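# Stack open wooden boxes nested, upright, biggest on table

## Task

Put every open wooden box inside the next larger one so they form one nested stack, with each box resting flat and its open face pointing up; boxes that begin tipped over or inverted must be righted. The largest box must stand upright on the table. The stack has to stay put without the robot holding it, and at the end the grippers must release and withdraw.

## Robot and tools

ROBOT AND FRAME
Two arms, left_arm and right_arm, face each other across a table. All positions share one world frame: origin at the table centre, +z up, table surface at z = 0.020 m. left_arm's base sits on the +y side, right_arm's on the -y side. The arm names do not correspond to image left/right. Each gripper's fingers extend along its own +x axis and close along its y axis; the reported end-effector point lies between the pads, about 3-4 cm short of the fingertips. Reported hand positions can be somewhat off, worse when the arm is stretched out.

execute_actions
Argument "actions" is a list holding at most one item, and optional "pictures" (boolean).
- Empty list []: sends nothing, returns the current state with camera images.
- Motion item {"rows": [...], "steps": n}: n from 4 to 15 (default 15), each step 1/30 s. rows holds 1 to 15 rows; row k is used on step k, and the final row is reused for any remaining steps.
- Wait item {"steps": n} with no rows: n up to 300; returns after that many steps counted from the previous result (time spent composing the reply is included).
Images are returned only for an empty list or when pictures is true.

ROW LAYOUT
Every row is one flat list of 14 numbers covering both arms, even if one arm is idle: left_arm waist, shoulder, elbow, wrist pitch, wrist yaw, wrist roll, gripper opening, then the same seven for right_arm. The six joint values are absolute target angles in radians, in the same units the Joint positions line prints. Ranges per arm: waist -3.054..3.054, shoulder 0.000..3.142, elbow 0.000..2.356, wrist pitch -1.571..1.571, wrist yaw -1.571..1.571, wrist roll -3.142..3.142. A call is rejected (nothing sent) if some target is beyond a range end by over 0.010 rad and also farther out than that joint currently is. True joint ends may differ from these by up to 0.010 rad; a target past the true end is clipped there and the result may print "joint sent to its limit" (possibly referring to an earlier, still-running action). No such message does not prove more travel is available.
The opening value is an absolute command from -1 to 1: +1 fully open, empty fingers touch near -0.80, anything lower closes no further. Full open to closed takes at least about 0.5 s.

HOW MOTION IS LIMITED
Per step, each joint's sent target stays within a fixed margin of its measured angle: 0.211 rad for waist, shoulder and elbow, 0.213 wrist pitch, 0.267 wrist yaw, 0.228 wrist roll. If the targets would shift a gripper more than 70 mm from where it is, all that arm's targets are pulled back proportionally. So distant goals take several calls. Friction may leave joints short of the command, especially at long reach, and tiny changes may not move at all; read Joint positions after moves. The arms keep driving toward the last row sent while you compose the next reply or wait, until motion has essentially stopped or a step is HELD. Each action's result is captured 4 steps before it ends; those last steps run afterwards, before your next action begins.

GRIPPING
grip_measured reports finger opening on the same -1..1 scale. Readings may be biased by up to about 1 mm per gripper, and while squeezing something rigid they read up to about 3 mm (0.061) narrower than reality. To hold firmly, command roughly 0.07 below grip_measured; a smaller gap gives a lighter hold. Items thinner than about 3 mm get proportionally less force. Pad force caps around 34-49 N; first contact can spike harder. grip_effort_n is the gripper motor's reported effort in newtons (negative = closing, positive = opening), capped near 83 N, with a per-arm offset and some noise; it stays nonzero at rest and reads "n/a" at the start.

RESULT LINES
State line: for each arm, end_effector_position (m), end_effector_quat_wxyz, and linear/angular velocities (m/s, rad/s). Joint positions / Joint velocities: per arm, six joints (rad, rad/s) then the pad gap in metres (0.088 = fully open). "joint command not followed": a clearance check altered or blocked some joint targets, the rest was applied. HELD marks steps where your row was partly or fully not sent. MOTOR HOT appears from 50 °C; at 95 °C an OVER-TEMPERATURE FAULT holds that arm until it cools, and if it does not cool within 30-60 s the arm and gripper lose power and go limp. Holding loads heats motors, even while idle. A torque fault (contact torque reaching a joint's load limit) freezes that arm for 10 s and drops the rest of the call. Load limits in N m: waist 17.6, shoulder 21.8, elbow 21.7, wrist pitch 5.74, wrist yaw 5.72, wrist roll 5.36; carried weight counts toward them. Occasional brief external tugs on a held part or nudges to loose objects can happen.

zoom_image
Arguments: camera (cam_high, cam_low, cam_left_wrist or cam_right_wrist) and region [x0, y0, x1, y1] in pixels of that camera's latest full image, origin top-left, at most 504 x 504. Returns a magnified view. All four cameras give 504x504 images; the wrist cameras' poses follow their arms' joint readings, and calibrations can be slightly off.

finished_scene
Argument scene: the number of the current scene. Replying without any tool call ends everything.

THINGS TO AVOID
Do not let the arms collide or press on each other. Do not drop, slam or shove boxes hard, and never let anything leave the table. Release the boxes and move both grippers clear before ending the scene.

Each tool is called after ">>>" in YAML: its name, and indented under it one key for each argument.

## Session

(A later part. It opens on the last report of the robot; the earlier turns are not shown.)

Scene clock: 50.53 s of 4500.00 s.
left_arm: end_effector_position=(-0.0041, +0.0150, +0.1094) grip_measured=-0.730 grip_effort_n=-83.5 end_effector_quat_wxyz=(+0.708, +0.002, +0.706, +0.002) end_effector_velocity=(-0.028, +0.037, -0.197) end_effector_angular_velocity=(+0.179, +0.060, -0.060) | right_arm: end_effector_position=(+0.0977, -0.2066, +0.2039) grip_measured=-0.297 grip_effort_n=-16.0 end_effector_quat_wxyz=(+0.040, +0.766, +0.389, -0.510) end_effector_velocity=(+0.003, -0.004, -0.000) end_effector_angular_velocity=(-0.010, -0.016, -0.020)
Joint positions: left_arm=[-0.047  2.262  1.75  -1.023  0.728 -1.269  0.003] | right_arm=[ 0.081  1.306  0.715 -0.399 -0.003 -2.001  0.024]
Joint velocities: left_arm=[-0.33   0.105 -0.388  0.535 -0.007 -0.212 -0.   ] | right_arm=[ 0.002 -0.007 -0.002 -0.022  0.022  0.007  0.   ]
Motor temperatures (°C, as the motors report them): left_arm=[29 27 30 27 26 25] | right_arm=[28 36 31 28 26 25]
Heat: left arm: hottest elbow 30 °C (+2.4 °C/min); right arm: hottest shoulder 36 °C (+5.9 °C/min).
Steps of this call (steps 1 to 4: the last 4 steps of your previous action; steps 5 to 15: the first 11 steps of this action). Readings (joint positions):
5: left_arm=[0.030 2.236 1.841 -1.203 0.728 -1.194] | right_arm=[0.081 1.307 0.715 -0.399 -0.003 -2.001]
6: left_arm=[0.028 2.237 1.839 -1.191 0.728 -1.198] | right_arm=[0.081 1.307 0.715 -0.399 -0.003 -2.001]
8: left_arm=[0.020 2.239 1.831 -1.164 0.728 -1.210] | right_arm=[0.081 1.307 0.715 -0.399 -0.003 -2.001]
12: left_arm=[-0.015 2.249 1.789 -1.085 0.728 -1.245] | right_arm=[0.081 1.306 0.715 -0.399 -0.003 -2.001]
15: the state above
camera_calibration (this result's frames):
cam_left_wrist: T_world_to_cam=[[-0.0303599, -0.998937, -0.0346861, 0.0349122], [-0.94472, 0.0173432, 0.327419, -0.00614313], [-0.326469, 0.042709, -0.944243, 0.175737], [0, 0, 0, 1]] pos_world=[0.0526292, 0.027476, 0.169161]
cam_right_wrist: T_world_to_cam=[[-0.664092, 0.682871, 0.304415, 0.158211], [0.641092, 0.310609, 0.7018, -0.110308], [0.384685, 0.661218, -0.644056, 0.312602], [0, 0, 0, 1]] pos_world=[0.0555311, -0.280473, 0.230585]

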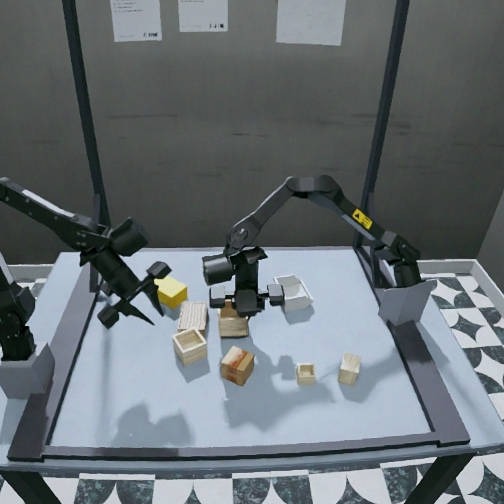

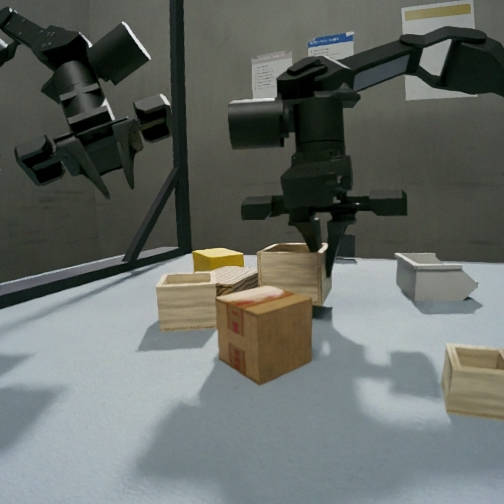

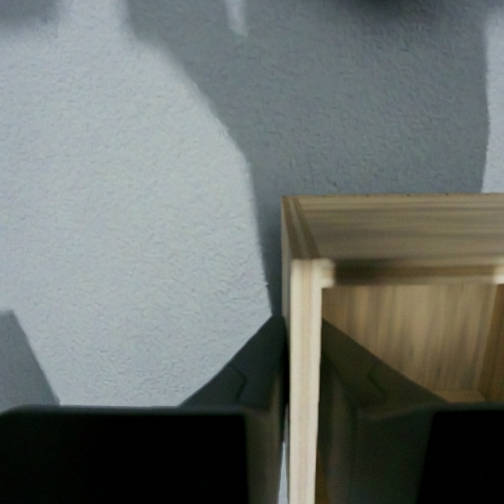

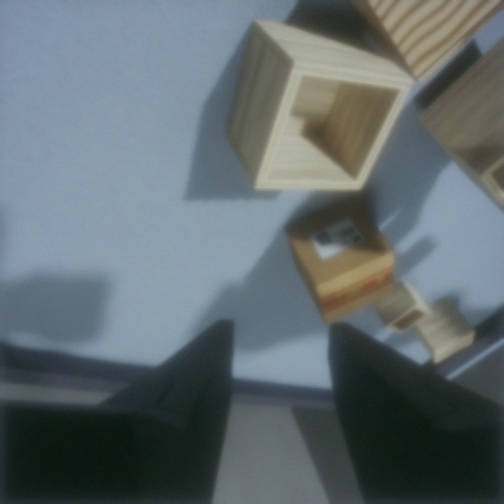

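>>> execute_actions:
  actions:
    - {"rows":[[-0.08,2.285,1.70,-0.95,0.727,-1.30,-0.9,0.08,1.3,0.7,-0.4,0,-2.0,-0.3]],"steps":12}

>>> execute_actions:
  actions:
    - {"rows":[[-0.08,2.285,1.70,-0.95,0.727,-1.30,-0.4,0.08,1.3,0.7,-0.4,0,-2.0,-0.3]],"steps":12}

>>> execute_actions:
  actions:
    - {"rows":[[-0.05,2.27,1.74,-1.02,0.728,-1.27,-0.4,0.08,1.3,0.7,-0.4,0,-2.0,-0.3],[-0.01,2.25,1.79,-1.1,0.728,-1.24,-0.4,0.08,1.3,0.7,-0.4,0,-2.0,-0.3],[0.034,2.235,1.851,-1.2,0.728,-1.19,-0.4,0.08,1.3,0.7,-0.4,0,-2.0,-0.3]],"steps":15}
  pictures: true

Scene clock: 51.10 s of 4500.00 s.
left_arm: end_effector_position=(-0.0041, +0.0173, +0.0899) grip_measured=-0.730 grip_effort_n=-83.5 end_effector_quat_wxyz=(+0.707, +0.006, +0.707, +0.003) end_effector_velocity=(-0.003, +0.003, -0.001) end_effector_angular_velocity=(+0.012, -0.004, +0.021) | right_arm: end_effector_position=(+0.0977, -0.2066, +0.2039) grip_measured=-0.297 grip_effort_n=-16.0 end_effector_quat_wxyz=(+0.040, +0.766, +0.389, -0.510) end_effector_velocity=(-0.001, +0.001, +0.001) end_effector_angular_velocity=(+0.004, +0.003, +0.009)
Joint positions: left_arm=[-0.076  2.274  1.708 -0.953  0.727 -1.296  0.003] | right_arm=[ 0.081  1.306  0.715 -0.399 -0.003 -2.001  0.024]
Joint velocities: left_arm=[-0.007 -0.007 -0.007 -0.007 -0.007 -0.022 -0.   ] | right_arm=[-0.002 -0.002 -0.002  0.007 -0.007 -0.007  0.   ]
Motor temperatures (°C, as the motors report them): left_arm=[29 27 30 27 26 25] | right_arm=[28 36 31 28 26 25]
Heat: left arm: hottest elbow 30 °C (+2.3 °C/min); right arm: hottest shoulder 36 °C (+5.9 °C/min).
Steps of this call (steps 1 to 4: the last 4 steps of your previous action; steps 5 to 9: the robot went on to your last target; steps 10 to 17: the first 8 steps of this action). Readings (joint positions):
10: left_arm=[-0.075 2.274 1.710 -0.955 0.727 -1.295] | right_arm=[0.081 1.306 0.715 -0.399 -0.003 -2.001]
11: left_arm=[-0.076 2.274 1.710 -0.955 0.727 -1.296] | right_arm=[0.081 1.306 0.715 -0.399 -0.003 -2.001]
13: left_arm=[-0.076 2.274 1.709 -0.953 0.727 -1.296] | right_arm=[0.081 1.306 0.715 -0.399 -0.003 -2.001]
17: the state above

Scene clock: 51.50 s of 4500.00 s.
left_arm: end_effector_position=(-0.0052, +0.0182, +0.0877) grip_measured=-0.466 grip_effort_n=15.6 end_effector_quat_wxyz=(+0.707, +0.008, +0.707, +0.004) end_effector_velocity=(-0.002, -0.001, -0.002) end_effector_angular_velocity=(+0.001, -0.007, +0.012) | right_arm: end_effector_position=(+0.0977, -0.2066, +0.2039) grip_measured=-0.297 grip_effort_n=-16.0 end_effector_quat_wxyz=(+0.040, +0.766, +0.389, -0.510) end_effector_velocity=(-0.002, -0.002, -0.002) end_effector_angular_velocity=(-0.013, +0.013, +0.013)
Joint positions: left_arm=[-0.081  2.275  1.705 -0.951  0.727 -1.297  0.016] | right_arm=[ 0.081  1.306  0.715 -0.399 -0.003 -2.001  0.024]
Joint velocities: left_arm=[-0.007 -0.002 -0.002  0.007 -0.007 -0.022  0.024] | right_arm=[-0.002 -0.002 -0.002 -0.007 -0.022 -0.007 -0.   ]
Motor temperatures (°C, as the motors report them): left_arm=[29 27 30 27 26 25] | right_arm=[28 36 31 28 26 25]
Heat: left arm: hottest elbow 30 °C (+2.3 °C/min); right arm: hottest shoulder 36 °C (+5.8 °C/min).
Steps of this call (steps 1 to 4: the last 4 steps of your previous action; steps 5 to 12: the first 8 steps of this action). Readings (joint positions):
5: left_arm=[-0.076 2.274 1.708 -0.952 0.727 -1.296] | right_arm=[0.081 1.306 0.715 -0.399 -0.003 -2.001]
6: left_arm=[-0.076 2.274 1.708 -0.951 0.727 -1.297] | right_arm=[0.081 1.306 0.715 -0.399 -0.003 -2.001]
8: left_arm=[-0.078 2.275 1.707 -0.951 0.727 -1.297] | right_arm=[0.081 1.306 0.715 -0.399 -0.003 -2.001]
12: the state above

Scene clock: 52.00 s of 4500.00 s.
left_arm: end_effector_position=(+0.0039, +0.0157, +0.1559) grip_measured=-0.404 grip_effort_n=15.6 end_effector_quat_wxyz=(+0.711, -0.014, +0.703, +0.005) end_effector_velocity=(-0.014, -0.002, +0.049) end_effector_angular_velocity=(-0.017, -0.015, -0.016) | right_arm: end_effector_position=(+0.0977, -0.2066, +0.2039) grip_measured=-0.297 grip_effort_n=-16.0 end_effector_quat_wxyz=(+0.040, +0.766, +0.389, -0.510) end_effector_velocity=(+0.001, -0.005, -0.001) end_effector_angular_velocity=(-0.019, -0.000, +0.002)
Joint positions: left_arm=[ 0.038  2.243  1.838 -1.178  0.727 -1.202  0.019] | right_arm=[ 0.081  1.306  0.715 -0.399 -0.003 -2.001  0.024]
Joint velocities: left_arm=[ 0.051 -0.051  0.1   -0.168 -0.007  0.066  0.001] | right_arm=[-0.002 -0.007 -0.002 -0.022 -0.007 -0.007 -0.   ]
Motor temperatures (°C, as the motors report them): left_arm=[29 27 30 27 26 25] | right_arm=[28 36 31 28 26 25]
Heat: left arm: hottest elbow 30 °C (+2.3 °C/min); right arm: hottest shoulder 36 °C (+5.8 °C/min).
Steps of this call (steps 1 to 4: the last 4 steps of your previous action; steps 5 to 15: the first 11 steps of this action). Readings (joint positions):
5: left_arm=[-0.081 2.275 1.706 -0.956 0.727 -1.296] | right_arm=[0.081 1.306 0.715 -0.399 -0.003 -2.001]
6: left_arm=[-0.078 2.275 1.715 -0.981 0.727 -1.288] | right_arm=[0.081 1.306 0.715 -0.399 -0.003 -2.001]
8: left_arm=[-0.056 2.275 1.756 -1.068 0.727 -1.253] | right_arm=[0.081 1.306 0.715 -0.399 -0.003 -2.001]
12: left_arm=[0.015 2.256 1.820 -1.152 0.727 -1.213] | right_arm=[0.081 1.306 0.715 -0.399 -0.003 -2.001]
15: the state above
camera_calibration (this result's frames):
cam_left_wrist: T_world_to_cam=[[-0.00309296, -0.999875, -0.0154993, 0.0344551], [-0.947757, -0.00201296, 0.318986, -0.0122398], [-0.318978, 0.0156762, -0.947633, 0.223125], [0, 0, 0, 1]] pos_world=[0.0596781, 0.0309284, 0.215879]
cam_right_wrist: T_world_to_cam=[[-0.664092, 0.682871, 0.304415, 0.158211], [0.641092, 0.310609, 0.7018, -0.110308], [0.384685, 0.661218, -0.644056, 0.312602], [0, 0, 0, 1]] pos_world=[0.0555311, -0.280473, 0.230585]

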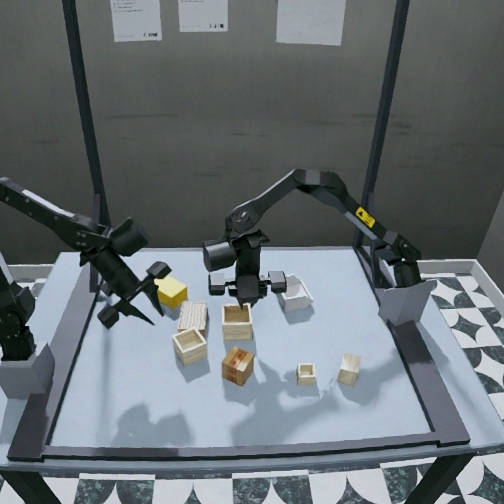

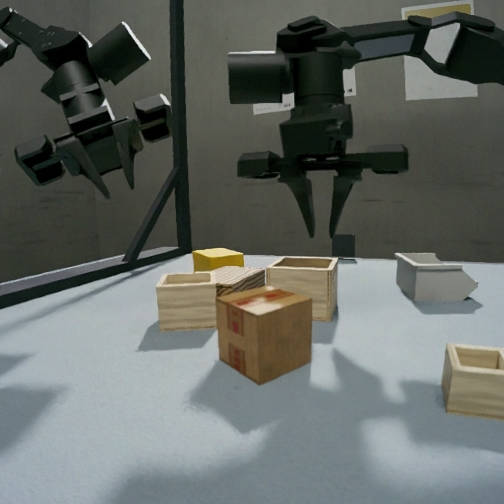

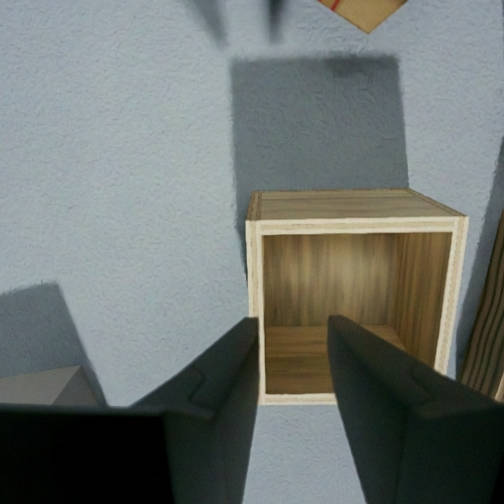

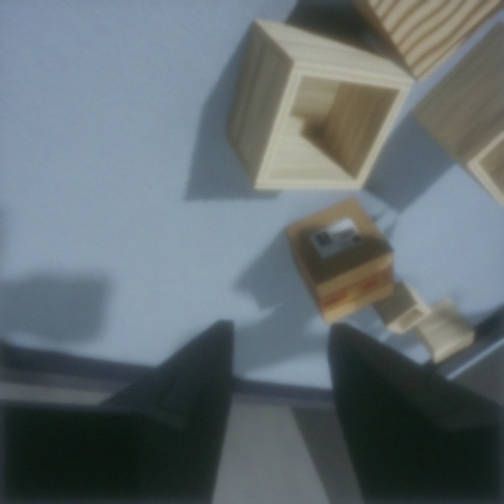

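>>> execute_actions:
  actions:
    - {"rows":[[0.3,1.6,1.2,-0.8,0.4,-0.6,-0.4,0.075,2.0,1.42,-0.96,-0.3,-1.45,-0.3]],"steps":15}

>>> execute_actions:
  actions:
    - {"rows":[[0.3,1.4,1.0,-0.8,0.4,-0.6,-0.4,0.075,2.02,1.42,-0.96,-0.3,-1.45,-0.3]],"steps":15}

>>> execute_actions:
  actions:
    - {"steps":15}
  pictures: true

Scene clock: 53.13 s of 4500.00 s.
left_arm: end_effector_position=(+0.0808, +0.0670, +0.2578) grip_measured=-0.403 grip_effort_n=15.6 end_effector_quat_wxyz=(+0.842, +0.063, +0.511, -0.160) end_effector_velocity=(-0.039, +0.245, +0.234) end_effector_angular_velocity=(+0.097, -0.991, -1.119) | right_arm: end_effector_position=(+0.0647, -0.1901, +0.1690) grip_measured=-0.297 grip_effort_n=-16.0 end_effector_quat_wxyz=(-0.008, -0.710, -0.070, +0.700) end_effector_velocity=(-0.015, +0.159, -0.083) end_effector_angular_velocity=(-0.758, +0.095, -0.813)
Joint positions: left_arm=[ 0.278  1.927  1.487 -0.87   0.441 -0.795  0.019] | right_arm=[ 0.076  1.752  1.161 -0.866 -0.279 -1.529  0.024]
Joint velocities: left_arm=[ 0.501 -1.336 -1.297  0.52  -0.344  1.429 -0.   ] | right_arm=[-0.002  1.267  1.253 -0.769 -0.139  0.593 -0.   ]
Motor temperatures (°C, as the motors report them): left_arm=[30 28 30 27 26 25] | right_arm=[28 36 31 28 26 25]
Heat: left arm: hottest waist 30 °C (+2.3 °C/min); right arm: hottest shoulder 36 °C (+5.6 °C/min).
Steps of this call (steps 1 to 4: the last 4 steps of your previous action; steps 5 to 23: the robot went on to your last target; steps 24 to 34: the first 11 steps of this action). Readings (joint positions):
24: left_arm=[0.033 2.233 1.833 -1.183 0.717 -1.177] | right_arm=[0.079 1.322 0.728 -0.424 -0.025 -1.975]
25: left_arm=[0.043 2.214 1.804 -1.151 0.680 -1.144] | right_arm=[0.076 1.357 0.768 -0.484 -0.090 -1.922]
27: left_arm=[0.085 2.172 1.749 -1.101 0.613 -1.087] | right_arm=[0.076 1.451 0.855 -0.565 -0.179 -1.824]
31: left_arm=[0.204 2.053 1.620 -0.961 0.501 -0.941] | right_arm=[0.076 1.624 1.031 -0.747 -0.257 -1.628]
34: the state above

Scene clock: 53.63 s of 4500.00 s.
left_arm: end_effector_position=(+0.0126, +0.1529, +0.2662) grip_measured=-0.403 grip_effort_n=15.1 end_effector_quat_wxyz=(+0.853, +0.136, +0.446, -0.232) end_effector_velocity=(-0.010, +0.042, -0.019) end_effector_angular_velocity=(+0.030, -0.018, +0.026) | right_arm: end_effector_position=(+0.0640, -0.1487, +0.1464) grip_measured=-0.297 grip_effort_n=-15.6 end_effector_quat_wxyz=(-0.004, -0.709, -0.000, +0.705) end_effector_velocity=(-0.002, +0.006, +0.002) end_effector_angular_velocity=(-0.002, +0.007, -0.025)
Joint positions: left_arm=[ 0.295  1.427  1.028 -0.804  0.405 -0.606  0.019] | right_arm=[ 0.076  2.002  1.404 -0.956 -0.296 -1.453  0.024]
Joint velocities: left_arm=[-0.002 -0.144 -0.178  0.007 -0.037  0.007 -0.   ] | right_arm=[-0.002  0.022  0.042 -0.022 -0.007  0.022 -0.   ]
Motor temperatures (°C, as the motors report them): left_arm=[30 28 30 27 26 25] | right_arm=[28 36 31 28 26 25]
Heat: left arm: hottest waist 30 °C (+2.2 °C/min); right arm: hottest shoulder 36 °C (+5.6 °C/min).
Steps of this call (steps 1 to 4: the last 4 steps of your previous action; steps 5 to 15: the first 11 steps of this action). Readings (joint positions):
5: left_arm=[0.297 1.707 1.282 -0.820 0.415 -0.652] | right_arm=[0.076 1.932 1.343 -0.929 -0.291 -1.472]
6: left_arm=[0.295 1.663 1.240 -0.810 0.413 -0.640] | right_arm=[0.076 1.949 1.361 -0.937 -0.293 -1.467]
8: left_arm=[0.295 1.573 1.154 -0.810 0.410 -0.625] | right_arm=[0.076 1.973 1.381 -0.945 -0.294 -1.461]
12: left_arm=[0.295 1.454 1.052 -0.807 0.407 -0.611] | right_arm=[0.076 1.997 1.398 -0.954 -0.295 -1.455]
15: the state above

Scene clock: 54.13 s of 4500.00 s.
left_arm: end_effector_position=(+0.0110, +0.1575, +0.2641) grip_measured=-0.403 grip_effort_n=15.6 end_effector_quat_wxyz=(+0.853, +0.138, +0.446, -0.232) end_effector_velocity=(-0.002, +0.004, -0.001) end_effector_angular_velocity=(+0.017, +0.001, +0.006) | right_arm: end_effector_position=(+0.0639, -0.1478, +0.1462) grip_measured=-0.297 grip_effort_n=-15.6 end_effector_quat_wxyz=(-0.004, -0.709, +0.000, +0.705) end_effector_velocity=(+0.000, +0.001, +0.000) end_effector_angular_velocity=(+0.007, -0.006, +0.012)
Joint positions: left_arm=[ 0.295  1.409  1.007 -0.802  0.404 -0.603  0.019] | right_arm=[ 0.076  2.006  1.409 -0.958 -0.296 -1.452  0.024]
Joint velocities: left_arm=[-0.002 -0.007 -0.002 -0.022 -0.007  0.007 -0.001] | right_arm=[ 0.002 -0.002 -0.002  0.007  0.007 -0.007 -0.   ]
Motor temperatures (°C, as the motors report them): left_arm=[30 28 30 27 26 25] | right_arm=[28 36 32 28 26 25]
Heat: left arm: hottest waist 30 °C (+2.2 °C/min); right arm: hottest shoulder 36 °C (+5.5 °C/min).
Kept back: nothing.
Steps of this call (steps 1 to 4: the last 4 steps of your previous action; steps 5 to 15: the robot went on to your last target). Readings (joint positions):
1: left_arm=[0.295 1.422 1.022 -0.804 0.405 -0.606] | right_arm=[0.076 2.003 1.405 -0.956 -0.296 -1.453]
2: left_arm=[0.295 1.419 1.018 -0.803 0.405 -0.605] | right_arm=[0.076 2.003 1.406 -0.956 -0.296 -1.453]
4: left_arm=[0.295 1.416 1.012 -0.803 0.405 -0.604] | right_arm=[0.076 2.004 1.408 -0.957 -0.296 -1.453]
8: left_arm=[0.295 1.411 1.008 -0.803 0.405 -0.603] | right_arm=[0.076 2.005 1.409 -0.957 -0.296 -1.453]
15: the state above
camera_calibration (this result's frames):
cam_left_wrist: T_world_to_cam=[[-0.526151, -0.847559, -0.0693496, 0.173878], [-0.810811, 0.52458, -0.259618, 0.028643], [0.256421, -0.080369, -0.963218, 0.338638], [0, 0, 0, 1]] pos_world=[0.0278759, 0.159562, 0.345676]
cam_right_wrist: T_world_to_cam=[[-0.0463239, 0.998718, -0.0203871, 0.167872], [0.956042, 0.0502417, 0.288895, -0.0646148], [0.289549, -0.00610821, -0.957144, 0.202801], [0, 0, 0, 1]] pos_world=[0.0108301, -0.163172, 0.216199]

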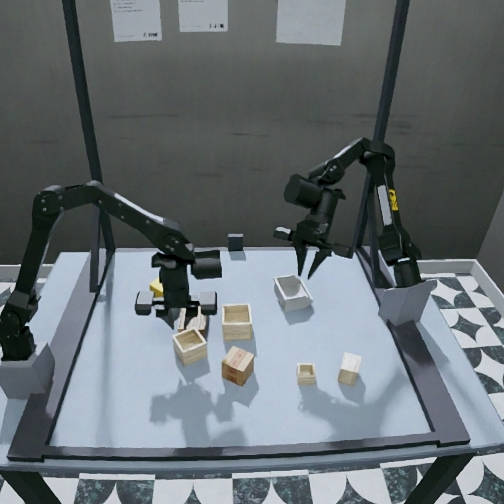

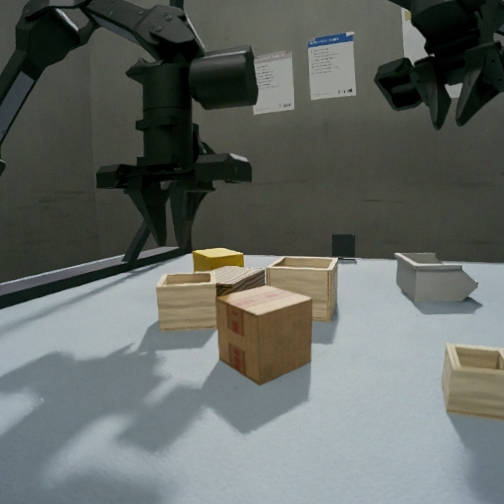

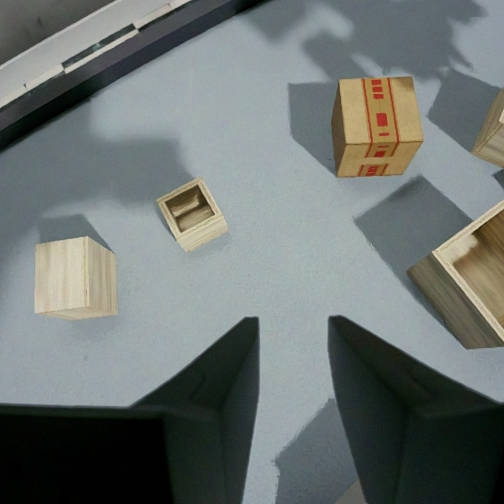

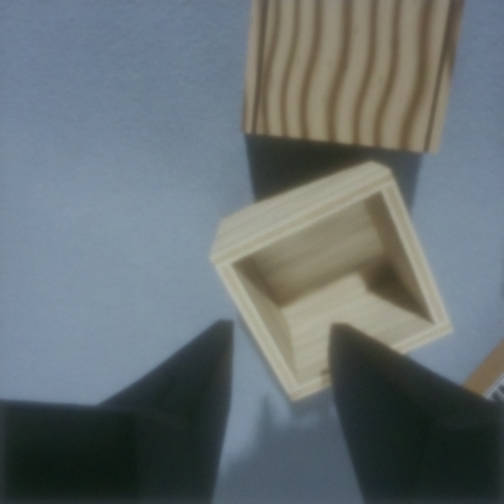

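>>> execute_actions:
  actions:
    - {"rows":[[0.55,1.7,1.2,-0.9,0.0,0,-0.4,0.115,2.065,1.325,-0.81,-0.3,-1.95,-0.3]],"steps":15}

>>> execute_actions:
  actions:
    - {"steps":20}
  pictures: true

Scene clock: 55.17 s of 4500.00 s.
left_arm: end_effector_position=(+0.1220, +0.2173, +0.3183) grip_measured=-0.403 grip_effort_n=15.1 end_effector_quat_wxyz=(+0.878, +0.294, +0.369, -0.081) end_effector_velocity=(+0.097, +0.102, +0.027) end_effector_angular_velocity=(+1.156, -0.020, -0.458) | right_arm: end_effector_position=(+0.0608, -0.1473, +0.1112) grip_measured=-0.297 grip_effort_n=-15.6 end_effector_quat_wxyz=(-0.168, -0.688, -0.169, +0.686) end_effector_velocity=(+0.002, +0.011, -0.001) end_effector_angular_velocity=(+0.046, -0.000, +0.454)
Joint positions: left_arm=[ 0.53   1.667  1.169 -0.89   0.049 -0.172  0.019] | right_arm=[ 0.111  2.054  1.34  -0.821 -0.296 -1.889  0.024]
Joint velocities: left_arm=[ 0.217  0.276  0.095 -0.095 -0.374  1.37  -0.   ] | right_arm=[-0.007  0.002 -0.002  0.051  0.007 -0.447 -0.   ]
Motor temperatures (°C, as the motors report them): left_arm=[30 28 30 27 26 25] | right_arm=[28 36 32 28 26 25]
Heat: left arm: hottest waist 30 °C (+2.2 °C/min); right arm: hottest shoulder 36 °C (+5.4 °C/min).
Steps of this call (steps 1 to 15: the robot went on to your last target; steps 16 to 20: nothing new was sent; steps 21 to 31: the first 11 steps of this action). Readings (joint positions):
21: left_arm=[0.299 1.417 1.015 -0.812 0.393 -0.585] | right_arm=[0.077 2.009 1.406 -0.949 -0.296 -1.477]
22: left_arm=[0.319 1.439 1.038 -0.833 0.355 -0.550] | right_arm=[0.080 2.012 1.395 -0.911 -0.296 -1.529]
24: left_arm=[0.379 1.498 1.086 -0.837 0.275 -0.486] | right_arm=[0.092 2.027 1.378 -0.865 -0.296 -1.626]
28: left_arm=[0.487 1.615 1.151 -0.874 0.112 -0.317] | right_arm=[0.110 2.051 1.345 -0.833 -0.296 -1.815]
31: the state above

Scene clock: 55.83 s of 4500.00 s.
left_arm: end_effector_position=(+0.1309, +0.2237, +0.3246) grip_measured=-0.403 grip_effort_n=15.1 end_effector_quat_wxyz=(+0.853, +0.369, +0.359, -0.087) end_effector_velocity=(-0.001, +0.000, +0.001) end_effector_angular_velocity=(+0.012, -0.002, -0.002) | right_arm: end_effector_position=(+0.0607, -0.1459, +0.1109) grip_measured=-0.297 grip_effort_n=-15.6 end_effector_quat_wxyz=(+0.186, +0.683, +0.192, -0.680) end_effector_velocity=(-0.002, -0.004, -0.000) end_effector_angular_velocity=(-0.014, +0.020, +0.002)
Joint positions: left_arm=[ 0.546  1.692  1.191 -0.898  0.005 -0.004  0.019] | right_arm=[ 0.111  2.054  1.338 -0.812 -0.296 -1.947  0.024]
Joint velocities: left_arm=[-0.002 -0.002  0.002 -0.007 -0.007  0.007 -0.   ] | right_arm=[-0.002 -0.002 -0.007 -0.007 -0.022 -0.007 -0.   ]
Motor temperatures (°C, as the motors report them): left_arm=[30 28 30 27 26 25] | right_arm=[28 36 32 28 26 25]
Heat: left arm: hottest waist 30 °C (+2.1 °C/min); right arm: hottest shoulder 36 °C (+5.4 °C/min).
Kept back: nothing.
Steps of this call (steps 1 to 4: the last 4 steps of your previous action; steps 5 to 20: the robot went on to your last target). Readings (joint positions):
1: left_arm=[0.536 1.675 1.172 -0.892 0.039 -0.131] | right_arm=[0.111 2.054 1.340 -0.818 -0.296 -1.903]
2: left_arm=[0.539 1.680 1.176 -0.894 0.031 -0.100] | right_arm=[0.111 2.054 1.340 -0.816 -0.296 -1.914]
4: left_arm=[0.541 1.685 1.183 -0.895 0.020 -0.059] | right_arm=[0.111 2.054 1.339 -0.815 -0.296 -1.928]
8: left_arm=[0.543 1.688 1.189 -0.897 0.010 -0.022] | right_arm=[0.111 2.054 1.338 -0.813 -0.296 -1.941]
20: the state above
camera_calibration (this result's frames):
cam_left_wrist: T_world_to_cam=[[-0.408475, -0.68748, -0.600433, 0.418489], [-0.749015, 0.628407, -0.209954, 0.0594277], [0.521655, 0.363972, -0.771622, 0.175195], [0, 0, 0, 1]] pos_world=[0.124063, 0.186592, 0.398936]
cam_right_wrist: T_world_to_cam=[[-0.55043, 0.834849, -0.00734035, 0.170341], [0.797817, 0.528564, 0.290014, 0.0278002], [0.245998, 0.153776, -0.956994, 0.195951], [0, 0, 0, 1]] pos_world=[0.0233778, -0.187036, 0.180712]

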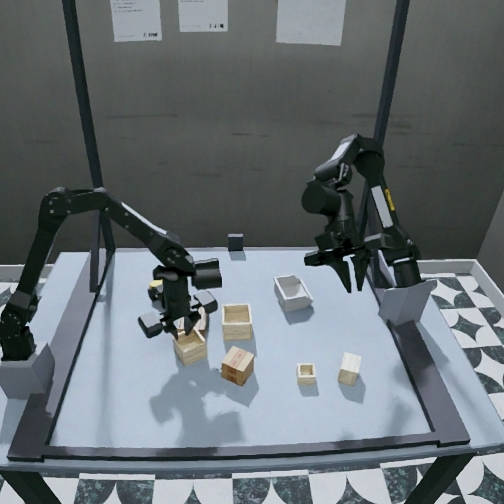

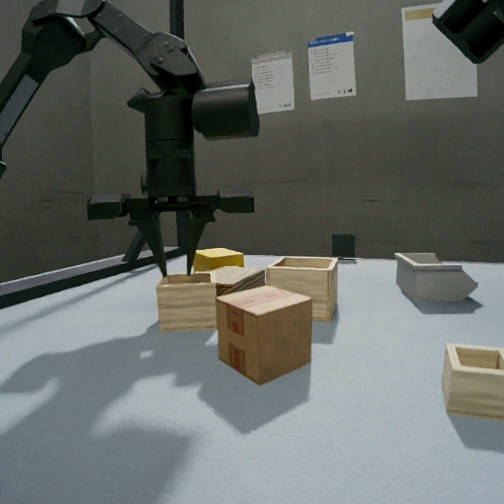

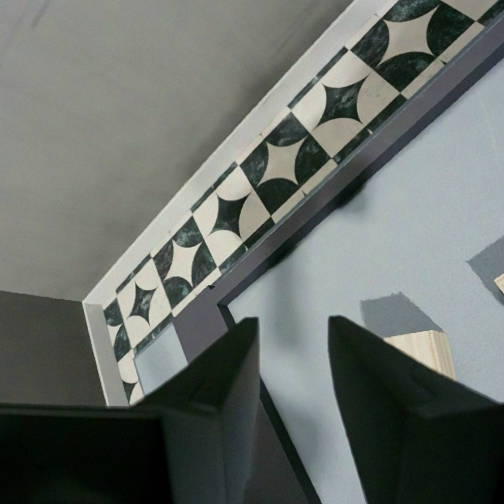

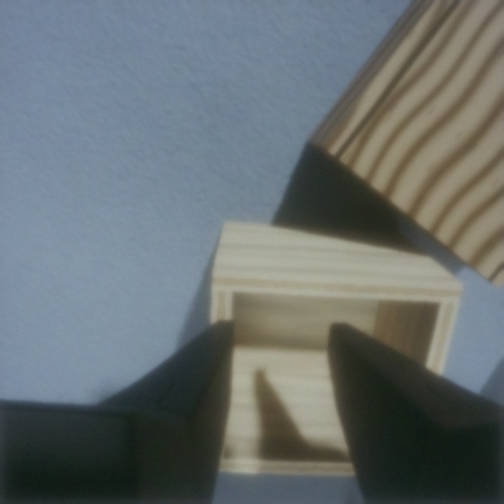

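>>> execute_actions:
  actions:
    - {"rows":[[0.55,1.7,1.2,-0.9,0.0,0,-0.4,0.072,2.035,1.28,-0.795,-0.3,-1.97,-0.3]],"steps":15}

>>> execute_actions:
  actions:
    - {"rows":[[0.55,1.7,1.2,-0.9,0.0,0,-0.4,0.085,2.065,1.265,-0.76,-0.3,-1.96,-0.3],[0.55,1.7,1.2,-0.9,0.0,0,-0.4,0.085,2.065,1.265,-0.76,-0.3,-1.96,-0.3],[0.55,1.7,1.2,-0.9,0.0,0,-0.4,0.085,2.065,1.265,-0.76,-0.3,-1.96,-0.3],[0.55,1.7,1.2,-0.9,0.0,0,-0.4,0.10,2.095,1.25,-0.72,-0.3,-1.955,-0.3],[0.55,1.7,1.2,-0.9,0.0,0,-0.4,0.10,2.095,1.25,-0.72,-0.3,-1.955,-0.3],[0.55,1.7,1.2,-0.9,0.0,0,-0.4,0.10,2.095,1.25,-0.72,-0.3,-1.955,-0.3],[0.55,1.7,1.2,-0.9,0.0,0,-0.4,0.115,2.13,1.23,-0.67,-0.3,-1.95,-0.3]],"steps":15}

>>> execute_actions:
  actions:
    - {"steps":10}
  pictures: true

Scene clock: 56.63 s of 4500.00 s.
left_arm: end_effector_position=(+0.1309, +0.2237, +0.3247) grip_measured=-0.403 grip_effort_n=15.1 end_effector_quat_wxyz=(+0.853, +0.369, +0.359, -0.087) end_effector_velocity=(+0.001, -0.000, +0.001) end_effector_angular_velocity=(-0.003, -0.011, +0.002) | right_arm: end_effector_position=(+0.0759, -0.1531, +0.1088) grip_measured=-0.297 grip_effort_n=-16.0 end_effector_quat_wxyz=(-0.182, -0.682, -0.181, +0.685) end_effector_velocity=(+0.001, -0.004, -0.002) end_effector_angular_velocity=(-0.007, +0.006, +0.003)
Joint positions: left_arm=[ 0.546  1.692  1.191 -0.899  0.004 -0.003  0.019] | right_arm=[ 0.074  2.044  1.294 -0.799 -0.303 -1.967  0.024]
Joint velocities: left_arm=[-0.002 -0.002 -0.002  0.007 -0.007 -0.007 -0.   ] | right_arm=[-0.002 -0.002 -0.017  0.007 -0.007 -0.007 -0.   ]
Motor temperatures (°C, as the motors report them): left_arm=[30 28 30 27 26 25] | right_arm=[28 36 32 28 26 25]
Heat: left arm: hottest waist 30 °C (+2.1 °C/min); right arm: hottest shoulder 36 °C (+5.3 °C/min).
Steps of this call (steps 1 to 13: the robot went on to your last target; steps 14 to 24: the first 11 steps of this action). Readings (joint positions):
14: left_arm=[0.546 1.692 1.191 -0.899 0.004 -0.003] | right_arm=[0.111 2.054 1.335 -0.809 -0.298 -1.950]
15: left_arm=[0.546 1.692 1.191 -0.899 0.004 -0.003] | right_arm=[0.107 2.052 1.327 -0.803 -0.299 -1.955]
17: left_arm=[0.546 1.692 1.191 -0.899 0.004 -0.003] | right_arm=[0.094 2.046 1.313 -0.803 -0.304 -1.960]
21: left_arm=[0.546 1.692 1.191 -0.899 0.004 -0.003] | right_arm=[0.076 2.044 1.299 -0.799 -0.304 -1.965]
24: the state above

Scene clock: 57.13 s of 4500.00 s.
left_arm: end_effector_position=(+0.1310, +0.2238, +0.3246) grip_measured=-0.403 grip_effort_n=15.1 end_effector_quat_wxyz=(+0.853, +0.369, +0.359, -0.087) end_effector_velocity=(-0.000, +0.003, -0.003) end_effector_angular_velocity=(+0.018, +0.008, +0.006) | right_arm: end_effector_position=(+0.0738, -0.1556, +0.0772) grip_measured=-0.297 grip_effort_n=-14.7 end_effector_quat_wxyz=(-0.191, -0.680, -0.185, +0.683) end_effector_velocity=(+0.009, -0.063, -0.104) end_effector_angular_velocity=(-0.254, -0.045, +0.008)
Joint positions: left_arm=[ 0.546  1.693  1.191 -0.899  0.004 -0.003  0.019] | right_arm=[ 0.106  2.104  1.25  -0.695 -0.303 -1.955  0.024]
Joint velocities: left_arm=[-0.002  0.002 -0.007 -0.007 -0.007  0.007 -0.   ] | right_arm=[ 0.09   0.203 -0.149  0.11   0.007  0.007 -0.   ]
Motor temperatures (°C, as the motors report them): left_arm=[30 28 30 27 26 25] | right_arm=[28 36 31 28 26 25]
Heat: left arm: hottest waist 30 °C (+2.1 °C/min); right arm: hottest shoulder 36 °C (+5.3 °C/min).
Steps of this call (steps 1 to 4: the last 4 steps of your previous action; steps 5 to 15: the first 11 steps of this action). Readings (joint positions):
5: left_arm=[0.546 1.692 1.191 -0.899 0.004 -0.003] | right_arm=[0.074 2.044 1.292 -0.794 -0.303 -1.968]
6: left_arm=[0.546 1.692 1.191 -0.899 0.004 -0.003] | right_arm=[0.075 2.044 1.289 -0.785 -0.303 -1.968]
8: left_arm=[0.546 1.692 1.191 -0.899 0.004 -0.003] | right_arm=[0.077 2.047 1.283 -0.772 -0.303 -1.965]
12: left_arm=[0.546 1.693 1.191 -0.899 0.004 -0.003] | right_arm=[0.093 2.075 1.266 -0.720 -0.303 -1.958]
15: the state above

Scene clock: 57.47 s of 4500.00 s.
left_arm: end_effector_position=(+0.1310, +0.2238, +0.3246) grip_measured=-0.403 grip_effort_n=15.1 end_effector_quat_wxyz=(+0.853, +0.369, +0.359, -0.087) end_effector_velocity=(-0.002, +0.000, -0.002) end_effector_angular_velocity=(-0.005, +0.010, +0.004) | right_arm: end_effector_position=(+0.0741, -0.1566, +0.0708) grip_measured=-0.297 grip_effort_n=-15.6 end_effector_quat_wxyz=(-0.193, -0.680, -0.184, +0.683) end_effector_velocity=(-0.003, +0.003, -0.001) end_effector_angular_velocity=(+0.013, +0.024, +0.010)
Joint positions: left_arm=[ 0.546  1.693  1.191 -0.899  0.004 -0.003  0.019] | right_arm=[ 0.111  2.116  1.241 -0.674 -0.303 -1.952  0.024]
Joint velocities: left_arm=[-0.002 -0.002 -0.002 -0.007  0.007 -0.007 -0.   ] | right_arm=[-0.002  0.002 -0.002  0.022 -0.022 -0.007 -0.   ]
Motor temperatures (°C, as the motors report them): left_arm=[30 28 30 27 26 25] | right_arm=[28 36 31 28 26 25]
Heat: left arm: hottest waist 30 °C (+2.1 °C/min); right arm: hottest shoulder 36 °C (+5.2 °C/min).
Kept back: nothing.
Steps of this call (steps 1 to 4: the last 4 steps of your previous action; steps 5 to 10: the robot went on to your last target). Readings (joint positions):
1: left_arm=[0.546 1.693 1.191 -0.899 0.004 -0.003] | right_arm=[0.109 2.109 1.246 -0.691 -0.303 -1.954]
2: left_arm=[0.546 1.693 1.191 -0.899 0.004 -0.003] | right_arm=[0.110 2.113 1.243 -0.687 -0.303 -1.954]
4: left_arm=[0.546 1.693 1.191 -0.899 0.004 -0.003] | right_arm=[0.111 2.116 1.241 -0.680 -0.303 -1.953]
8: left_arm=[0.546 1.693 1.191 -0.899 0.004 -0.003] | right_arm=[0.111 2.116 1.241 -0.675 -0.303 -1.952]
10: the state above
camera_calibration (this result's frames):
cam_left_wrist: T_world_to_cam=[[-0.408614, -0.686878, -0.601026, 0.418623], [-0.74896, 0.628689, -0.209304, 0.0591676], [0.521625, 0.36462, -0.771336, 0.174936], [0, 0, 0, 1]] pos_world=[0.124118, 0.18656, 0.398922]
cam_right_wrist: T_world_to_cam=[[-0.549052, 0.835469, -0.0230738, 0.187479], [0.799715, 0.533178, 0.276003, 0.0359927], [0.242895, 0.133088, -0.96088, 0.153206], [0, 0, 0, 1]] pos_world=[0.0369388, -0.196213, 0.141605]

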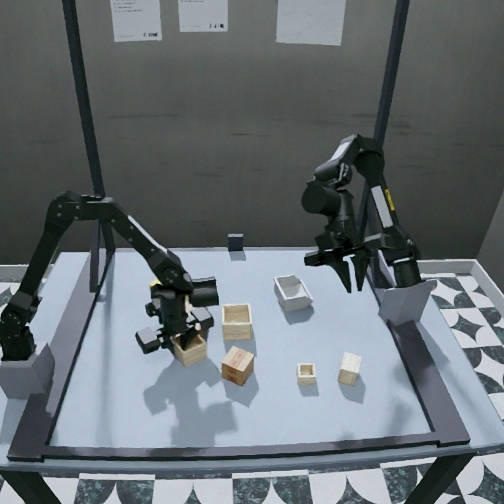

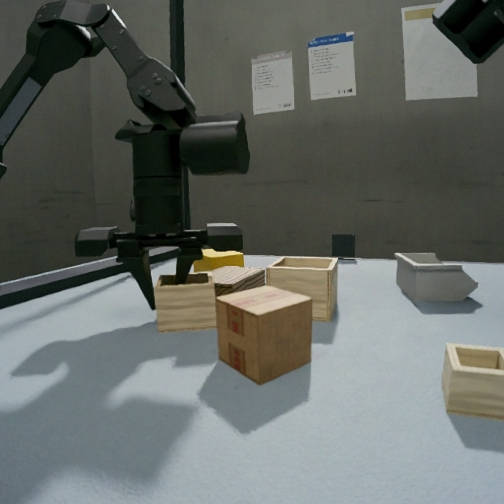

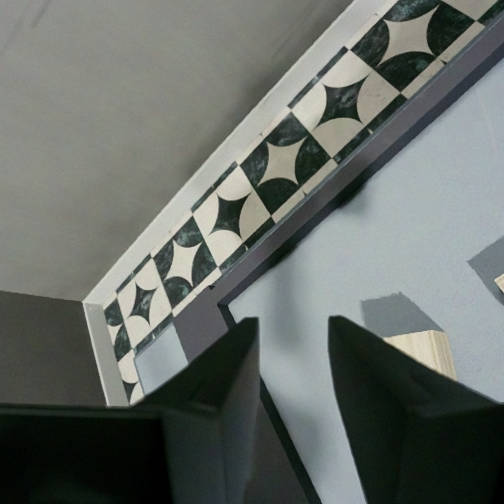

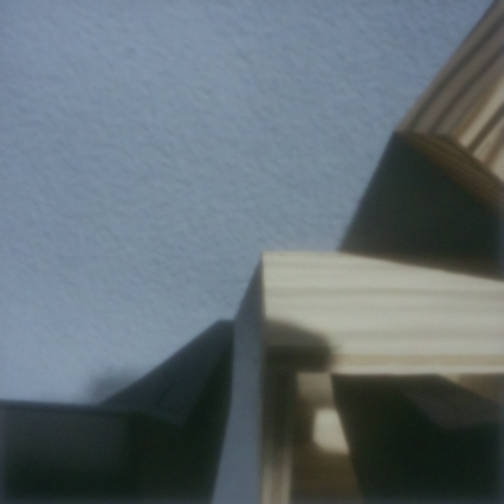

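>>> execute_actions:
  actions:
    - {"rows":[[0.55,1.7,1.2,-0.9,0.0,0,-0.4,0.095,2.075,1.25,-0.72,-0.3,-1.955,-0.3]],"steps":12}

>>> execute_actions:
  actions:
    - {"rows":[[0.55,1.7,1.2,-0.9,0.0,0,-0.4,0.095,2.075,1.25,-0.72,-0.3,-1.955,-0.9]],"steps":15}

Scene clock: 58.13 s of 4500.00 s.
left_arm: end_effector_position=(+0.1310, +0.2238, +0.3246) grip_measured=-0.403 grip_effort_n=15.1 end_effector_quat_wxyz=(+0.853, +0.369, +0.359, -0.087) end_effector_velocity=(-0.001, +0.000, +0.001) end_effector_angular_velocity=(-0.009, -0.005, +0.018) | right_arm: end_effector_position=(+0.0764, -0.1598, +0.0811) grip_measured=-0.297 grip_effort_n=-15.6 end_effector_quat_wxyz=(-0.189, -0.681, -0.177, +0.685) end_effector_velocity=(+0.000, -0.002, +0.030) end_effector_angular_velocity=(+0.023, +0.010, -0.013)
Joint positions: left_arm=[ 0.546  1.693  1.191 -0.899  0.004 -0.003  0.019] | right_arm=[ 0.098  2.089  1.241 -0.712 -0.303 -1.952  0.024]
Joint velocities: left_arm=[-0.002 -0.002  0.002 -0.007 -0.007 -0.022 -0.   ] | right_arm=[-0.027 -0.085 -0.002 -0.066 -0.007 -0.007 -0.   ]
Motor temperatures (°C, as the motors report them): left_arm=[30 27 30 27 26 25] | right_arm=[28 36 31 28 26 25]
Heat: left arm: hottest waist 30 °C (+2.1 °C/min); right arm: hottest shoulder 36 °C (+5.2 °C/min).
Steps of this call (steps 1 to 12: the robot went on to your last target; steps 13 to 20: the first 8 steps of this action). Readings (joint positions):
13: left_arm=[0.546 1.693 1.191 -0.899 0.004 -0.003] | right_arm=[0.111 2.116 1.241 -0.674 -0.303 -1.952]
14: left_arm=[0.546 1.693 1.191 -0.899 0.004 -0.003] | right_arm=[0.110 2.113 1.241 -0.683 -0.303 -1.952]
16: left_arm=[0.546 1.693 1.191 -0.899 0.004 -0.003] | right_arm=[0.105 2.105 1.241 -0.702 -0.303 -1.952]
20: the state above

Scene clock: 58.63 s of 4500.00 s.
left_arm: end_effector_position=(+0.1310, +0.2238, +0.3246) grip_measured=-0.403 grip_effort_n=15.1 end_effector_quat_wxyz=(+0.853, +0.369, +0.359, -0.087) end_effector_velocity=(+0.001, +0.001, +0.002) end_effector_angular_velocity=(+0.005, -0.021, +0.009) | right_arm: end_effector_position=(+0.0761, -0.1595, +0.0842) grip_measured=-0.740 grip_effort_n=-83.5 end_effector_quat_wxyz=(-0.188, -0.681, -0.178, +0.685) end_effector_velocity=(+0.002, -0.003, +0.001) end_effector_angular_velocity=(-0.005, -0.008, +0.003)
Joint positions: left_arm=[ 0.546  1.693  1.191 -0.899  0.004 -0.003  0.019] | right_arm=[ 0.096  2.081  1.243 -0.718 -0.303 -1.954  0.003]
Joint velocities: left_arm=[-0.002 -0.002 -0.002  0.007 -0.022 -0.007 -0.   ] | right_arm=[-0.002 -0.007 -0.007 -0.007  0.007 -0.007  0.   ]
Motor temperatures (°C, as the motors report them): left_arm=[30 27 30 27 26 25] | right_arm=[28 36 31 28 26 25]
Heat: left arm: hottest waist 30 °C (+2.0 °C/min); right arm: hottest shoulder 36 °C (+5.1 °C/min).
Steps of this call (steps 1 to 4: the last 4 steps of your previous action; steps 5 to 15: the first 11 steps of this action). Readings (joint positions):
5: left_arm=[0.546 1.693 1.191 -0.899 0.004 -0.003] | right_arm=[0.097 2.086 1.241 -0.716 -0.303 -1.952]
6: left_arm=[0.546 1.693 1.191 -0.899 0.004 -0.003] | right_arm=[0.097 2.086 1.241 -0.717 -0.303 -1.953]
8: left_arm=[0.546 1.693 1.191 -0.899 0.004 -0.003] | right_arm=[0.097 2.085 1.241 -0.717 -0.303 -1.953]
12: left_arm=[0.546 1.693 1.191 -0.899 0.004 -0.003] | right_arm=[0.096 2.081 1.243 -0.718 -0.303 -1.954]
15: the state above

>>> execute_actions:
  actions:
    - {"rows":[[0.55,1.7,1.2,-0.9,0.0,0,-0.4,0.085,2.06,1.27,-0.76,-0.3,-1.96,-0.9],[0.55,1.7,1.2,-0.9,0.0,0,-0.4,0.075,2.03,1.30,-0.81,-0.3,-1.96,-0.9],[0.55,1.7,1.2,-0.9,0.0,0,-0.4,0.06,2.0,1.34,-0.88,-0.3,-1.96,-0.9],[0.55,1.7,1.2,-0.9,0.0,0,-0.4,0.05,1.96,1.38,-0.96,-0.3,-1.96,-0.9],[0.55,1.7,1.2,-0.9,0.0,0,-0.4,0.04,1.93,1.42,-1.05,-0.3,-1.96,-0.9]],"steps":15}

>>> execute_actions:
  actions:
    - {"rows":[[0.55,1.7,1.2,-0.9,0.0,0,-0.4,0.1,2.1,1.75,-1.15,-0.29,-1.7,-0.9]],"steps":15}

>>> execute_actions:
  actions:
    - {"rows":[[0.55,1.7,1.2,-0.9,0.0,0,-0.4,0.195,2.385,2.19,-1.215,-0.27,-1.3,-0.9]],"steps":15}

>>> execute_actions:
  actions:
    - {"steps":25}
  pictures: true

Scene clock: 59.70 s of 4500.00 s.
left_arm: end_effector_position=(+0.1310, +0.2238, +0.3246) grip_measured=-0.403 grip_effort_n=15.1 end_effector_quat_wxyz=(+0.853, +0.369, +0.359, -0.087) end_effector_velocity=(+0.001, +0.001, +0.002) end_effector_angular_velocity=(+0.016, -0.019, -0.001) | right_arm: end_effector_position=(+0.0686, -0.1536, +0.1699) grip_measured=-0.740 grip_effort_n=-83.5 end_effector_quat_wxyz=(+0.164, +0.687, +0.175, -0.686) end_effector_velocity=(-0.029, +0.009, +0.145) end_effector_angular_velocity=(+0.164, +0.007, -0.000)
Joint positions: left_arm=[ 0.546  1.693  1.191 -0.899  0.004 -0.003  0.019] | right_arm=[ 0.044  1.94   1.403 -1.003 -0.303 -1.957  0.003]
Joint velocities: left_arm=[-0.002 -0.002 -0.002  0.007 -0.022  0.007 -0.   ] | right_arm=[-0.042 -0.256  0.247 -0.344  0.007  0.007 -0.   ]
Motor temperatures (°C, as the motors report them): left_arm=[30 27 30 27 26 25] | right_arm=[28 36 32 28 26 25]
Heat: left arm: hottest waist 30 °C (+2.0 °C/min); right arm: hottest shoulder 36 °C (+5.0 °C/min).
Steps of this call (steps 1 to 4: the last 4 steps of your previous action; steps 5 to 15: the robot went on to your last target; steps 16 to 21: nothing new was sent; steps 22 to 32: the first 11 steps of this action). Readings (joint positions):
22: left_arm=[0.546 1.693 1.191 -0.899 0.004 -0.003] | right_arm=[0.096 2.081 1.244 -0.721 -0.303 -1.954]
23: left_arm=[0.546 1.693 1.191 -0.899 0.004 -0.003] | right_arm=[0.095 2.079 1.249 -0.736 -0.303 -1.955]
25: left_arm=[0.546 1.693 1.191 -0.899 0.004 -0.003] | right_arm=[0.086 2.064 1.273 -0.804 -0.303 -1.956]
29: left_arm=[0.546 1.693 1.191 -0.899 0.004 -0.003] | right_arm=[0.055 1.987 1.358 -0.953 -0.303 -1.957]
32: the state above

Scene clock: 60.20 s of 4500.00 s.
left_arm: end_effector_position=(+0.1310, +0.2238, +0.3246) grip_measured=-0.403 grip_effort_n=15.1 end_effector_quat_wxyz=(+0.853, +0.369, +0.359, -0.087) end_effector_velocity=(+0.001, +0.001, +0.002) end_effector_angular_velocity=(+0.005, -0.021, +0.009) | right_arm: end_effector_position=(+0.0355, -0.1081, +0.1916) grip_measured=-0.740 grip_effort_n=-83.5 end_effector_quat_wxyz=(-0.093, -0.700, -0.123, +0.697) end_effector_velocity=(-0.025, +0.052, +0.063) end_effector_angular_velocity=(+0.207, +0.028, -0.048)
Joint positions: left_arm=[ 0.546  1.693  1.191 -0.899  0.004 -0.003  0.019] | right_arm=[ 0.097  2.075  1.718 -1.14  -0.296 -1.717  0.003]
Joint velocities: left_arm=[-0.002 -0.002 -0.002  0.007 -0.022 -0.007 -0.   ] | right_arm=[-0.002 -0.002  0.252 -0.037  0.007  0.11  -0.   ]
Motor temperatures (°C, as the motors report them): left_arm=[30 27 30 27 26 25] | right_arm=[28 36 32 28 26 25]
Heat: left arm: hottest waist 30 °C (+2.0 °C/min); right arm: hottest shoulder 36 °C (+5.1 °C/min).
Steps of this call (steps 1 to 4: the last 4 steps of your previous action; steps 5 to 15: the first 11 steps of this action). Readings (joint positions):
5: left_arm=[0.546 1.693 1.191 -0.899 0.004 -0.003] | right_arm=[0.044 1.946 1.425 -1.058 -0.300 -1.931]
6: left_arm=[0.546 1.693 1.191 -0.899 0.004 -0.003] | right_arm=[0.051 1.973 1.467 -1.093 -0.298 -1.879]
8: left_arm=[0.546 1.693 1.191 -0.899 0.004 -0.003] | right_arm=[0.070 2.029 1.554 -1.100 -0.297 -1.804]
12: left_arm=[0.546 1.693 1.191 -0.899 0.004 -0.003] | right_arm=[0.095 2.074 1.677 -1.131 -0.296 -1.737]
15: the state above

Scene clock: 60.70 s of 4500.00 s.
left_arm: end_effector_position=(+0.1310, +0.2238, +0.3246) grip_measured=-0.403 grip_effort_n=15.1 end_effector_quat_wxyz=(+0.853, +0.369, +0.359, -0.087) end_effector_velocity=(+0.001, +0.004, -0.001) end_effector_angular_velocity=(+0.013, -0.007, +0.020) | right_arm: end_effector_position=(-0.0104, -0.0501, +0.1611) grip_measured=-0.740 grip_effort_n=-83.5 end_effector_quat_wxyz=(+0.009, -0.709, -0.033, +0.705) end_effector_velocity=(-0.069, +0.115, +0.145) end_effector_angular_velocity=(+0.519, +0.169, -0.108)
Joint positions: left_arm=[ 0.546  1.693  1.191 -0.899  0.004 -0.003  0.019] | right_arm=[ 0.195  2.36   2.119 -1.211 -0.275 -1.337  0.003]
Joint velocities: left_arm=[-0.002  0.002 -0.002 -0.007 -0.022 -0.007 -0.001] | right_arm=[-0.017  0.002  0.569 -0.007 -0.022  0.256 -0.   ]
Motor temperatures (°C, as the motors report them): left_arm=[30 27 30 27 26 25] | right_arm=[28 36 32 28 26 25]
Heat: left arm: hottest waist 30 °C (+2.0 °C/min); right arm: hottest shoulder 36 °C (+5.0 °C/min).
Steps of this call (steps 1 to 4: the last 4 steps of your previous action; steps 5 to 15: the first 11 steps of this action). Readings (joint positions):
5: left_arm=[0.546 1.693 1.191 -0.899 0.004 -0.003] | right_arm=[0.100 2.098 1.748 -1.162 -0.290 -1.680]
6: left_arm=[0.546 1.693 1.191 -0.899 0.004 -0.003] | right_arm=[0.110 2.131 1.795 -1.187 -0.283 -1.627]
8: left_arm=[0.546 1.693 1.191 -0.899 0.004 -0.003] | right_arm=[0.141 2.215 1.891 -1.182 -0.281 -1.530]
12: left_arm=[0.546 1.693 1.191 -0.899 0.004 -0.003] | right_arm=[0.191 2.342 2.045 -1.207 -0.277 -1.381]
15: the state above

Scene clock: 61.53 s of 4500.00 s.
left_arm: end_effector_position=(+0.1310, +0.2238, +0.3246) grip_measured=-0.403 grip_effort_n=15.1 end_effector_quat_wxyz=(+0.853, +0.369, +0.359, -0.087) end_effector_velocity=(+0.001, +0.001, +0.002) end_effector_angular_velocity=(+0.016, -0.019, -0.001) | right_arm: end_effector_position=(-0.0162, -0.0392, +0.1717) grip_measured=-0.740 grip_effort_n=-83.5 end_effector_quat_wxyz=(+0.033, -0.704, -0.040, +0.708) end_effector_velocity=(-0.003, -0.004, -0.001) end_effector_angular_velocity=(-0.018, +0.017, +0.008)
Joint positions: left_arm=[ 0.546  1.693  1.191 -0.899  0.004 -0.003  0.019] | right_arm=[ 0.195  2.37   2.177 -1.213 -0.274 -1.302  0.003]
Joint velocities: left_arm=[-0.002 -0.002 -0.002  0.007 -0.022  0.007  0.   ] | right_arm=[ 0.002 -0.002 -0.007 -0.007 -0.022 -0.007 -0.   ]
Motor temperatures (°C, as the motors report them): left_arm=[30 27 30 27 26 25] | right_arm=[28 37 32 27 26 25]
Heat: left arm: hottest waist 30 °C (+2.0 °C/min); right arm: hottest shoulder 37 °C (+6.0 °C/min).
Kept back: nothing.
Steps of this call (steps 1 to 4: the last 4 steps of your previous action; steps 5 to 25: the robot went on to your last target). Readings (joint positions):
1: left_arm=[0.546 1.693 1.191 -0.899 0.004 -0.003] | right_arm=[0.195 2.360 2.136 -1.211 -0.275 -1.328]
2: left_arm=[0.546 1.693 1.191 -0.899 0.004 -0.003] | right_arm=[0.195 2.360 2.151 -1.211 -0.275 -1.322]
4: left_arm=[0.546 1.693 1.191 -0.899 0.004 -0.003] | right_arm=[0.195 2.360 2.168 -1.211 -0.275 -1.314]
8: left_arm=[0.546 1.693 1.191 -0.899 0.004 -0.003] | right_arm=[0.195 2.365 2.173 -1.212 -0.275 -1.306]
25: the state above
camera_calibration (this result's frames):
cam_left_wrist: T_world_to_cam=[[-0.408614, -0.686878, -0.601026, 0.418623], [-0.74896, 0.628689, -0.209304, 0.0591676], [0.521625, 0.36462, -0.771336, 0.174936], [0, 0, 0, 1]] pos_world=[0.124118, 0.18656, 0.398922]
cam_right_wrist: T_world_to_cam=[[-0.0515346, 0.994688, 0.0891031, 0.0371329], [0.958953, 0.0243756, 0.282517, -0.000779339], [0.278844, 0.100005, -0.955115, 0.254685], [0, 0, 0, 1]] pos_world=[-0.0683565, -0.0623865, 0.240165]

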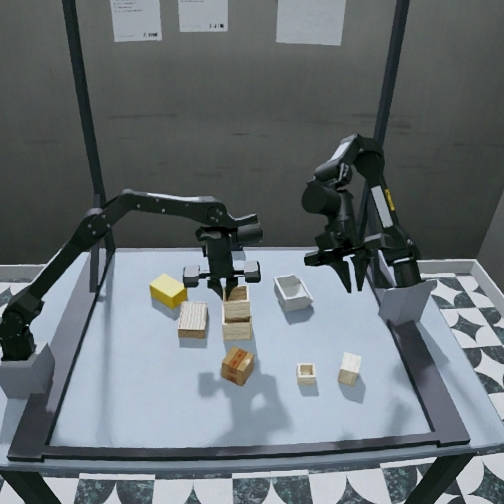

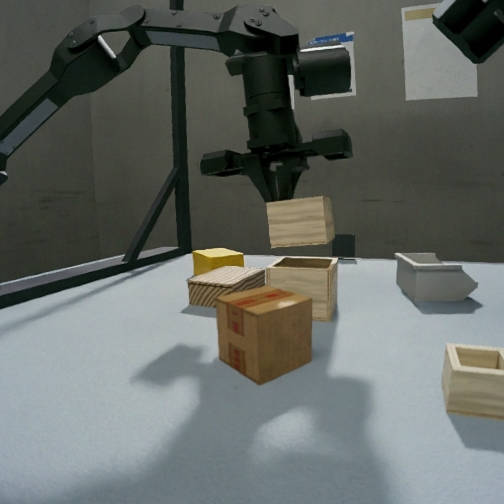

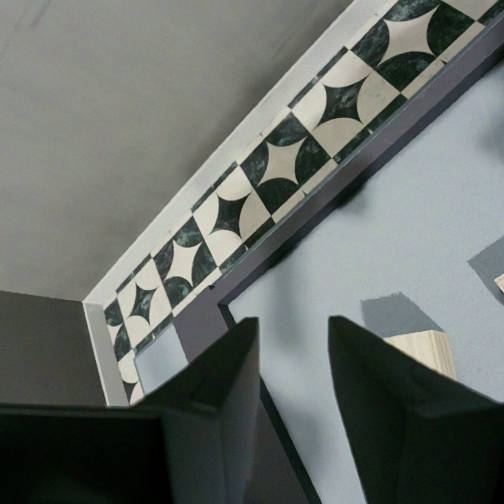

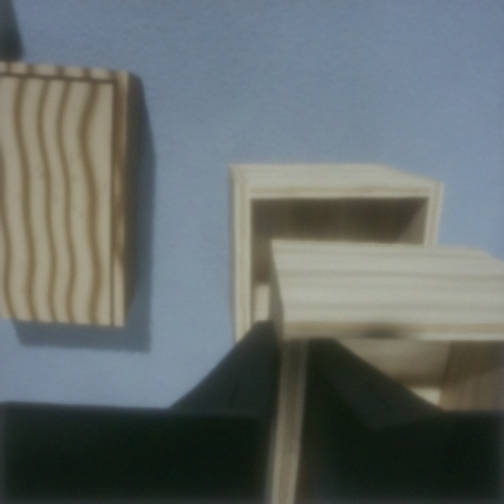

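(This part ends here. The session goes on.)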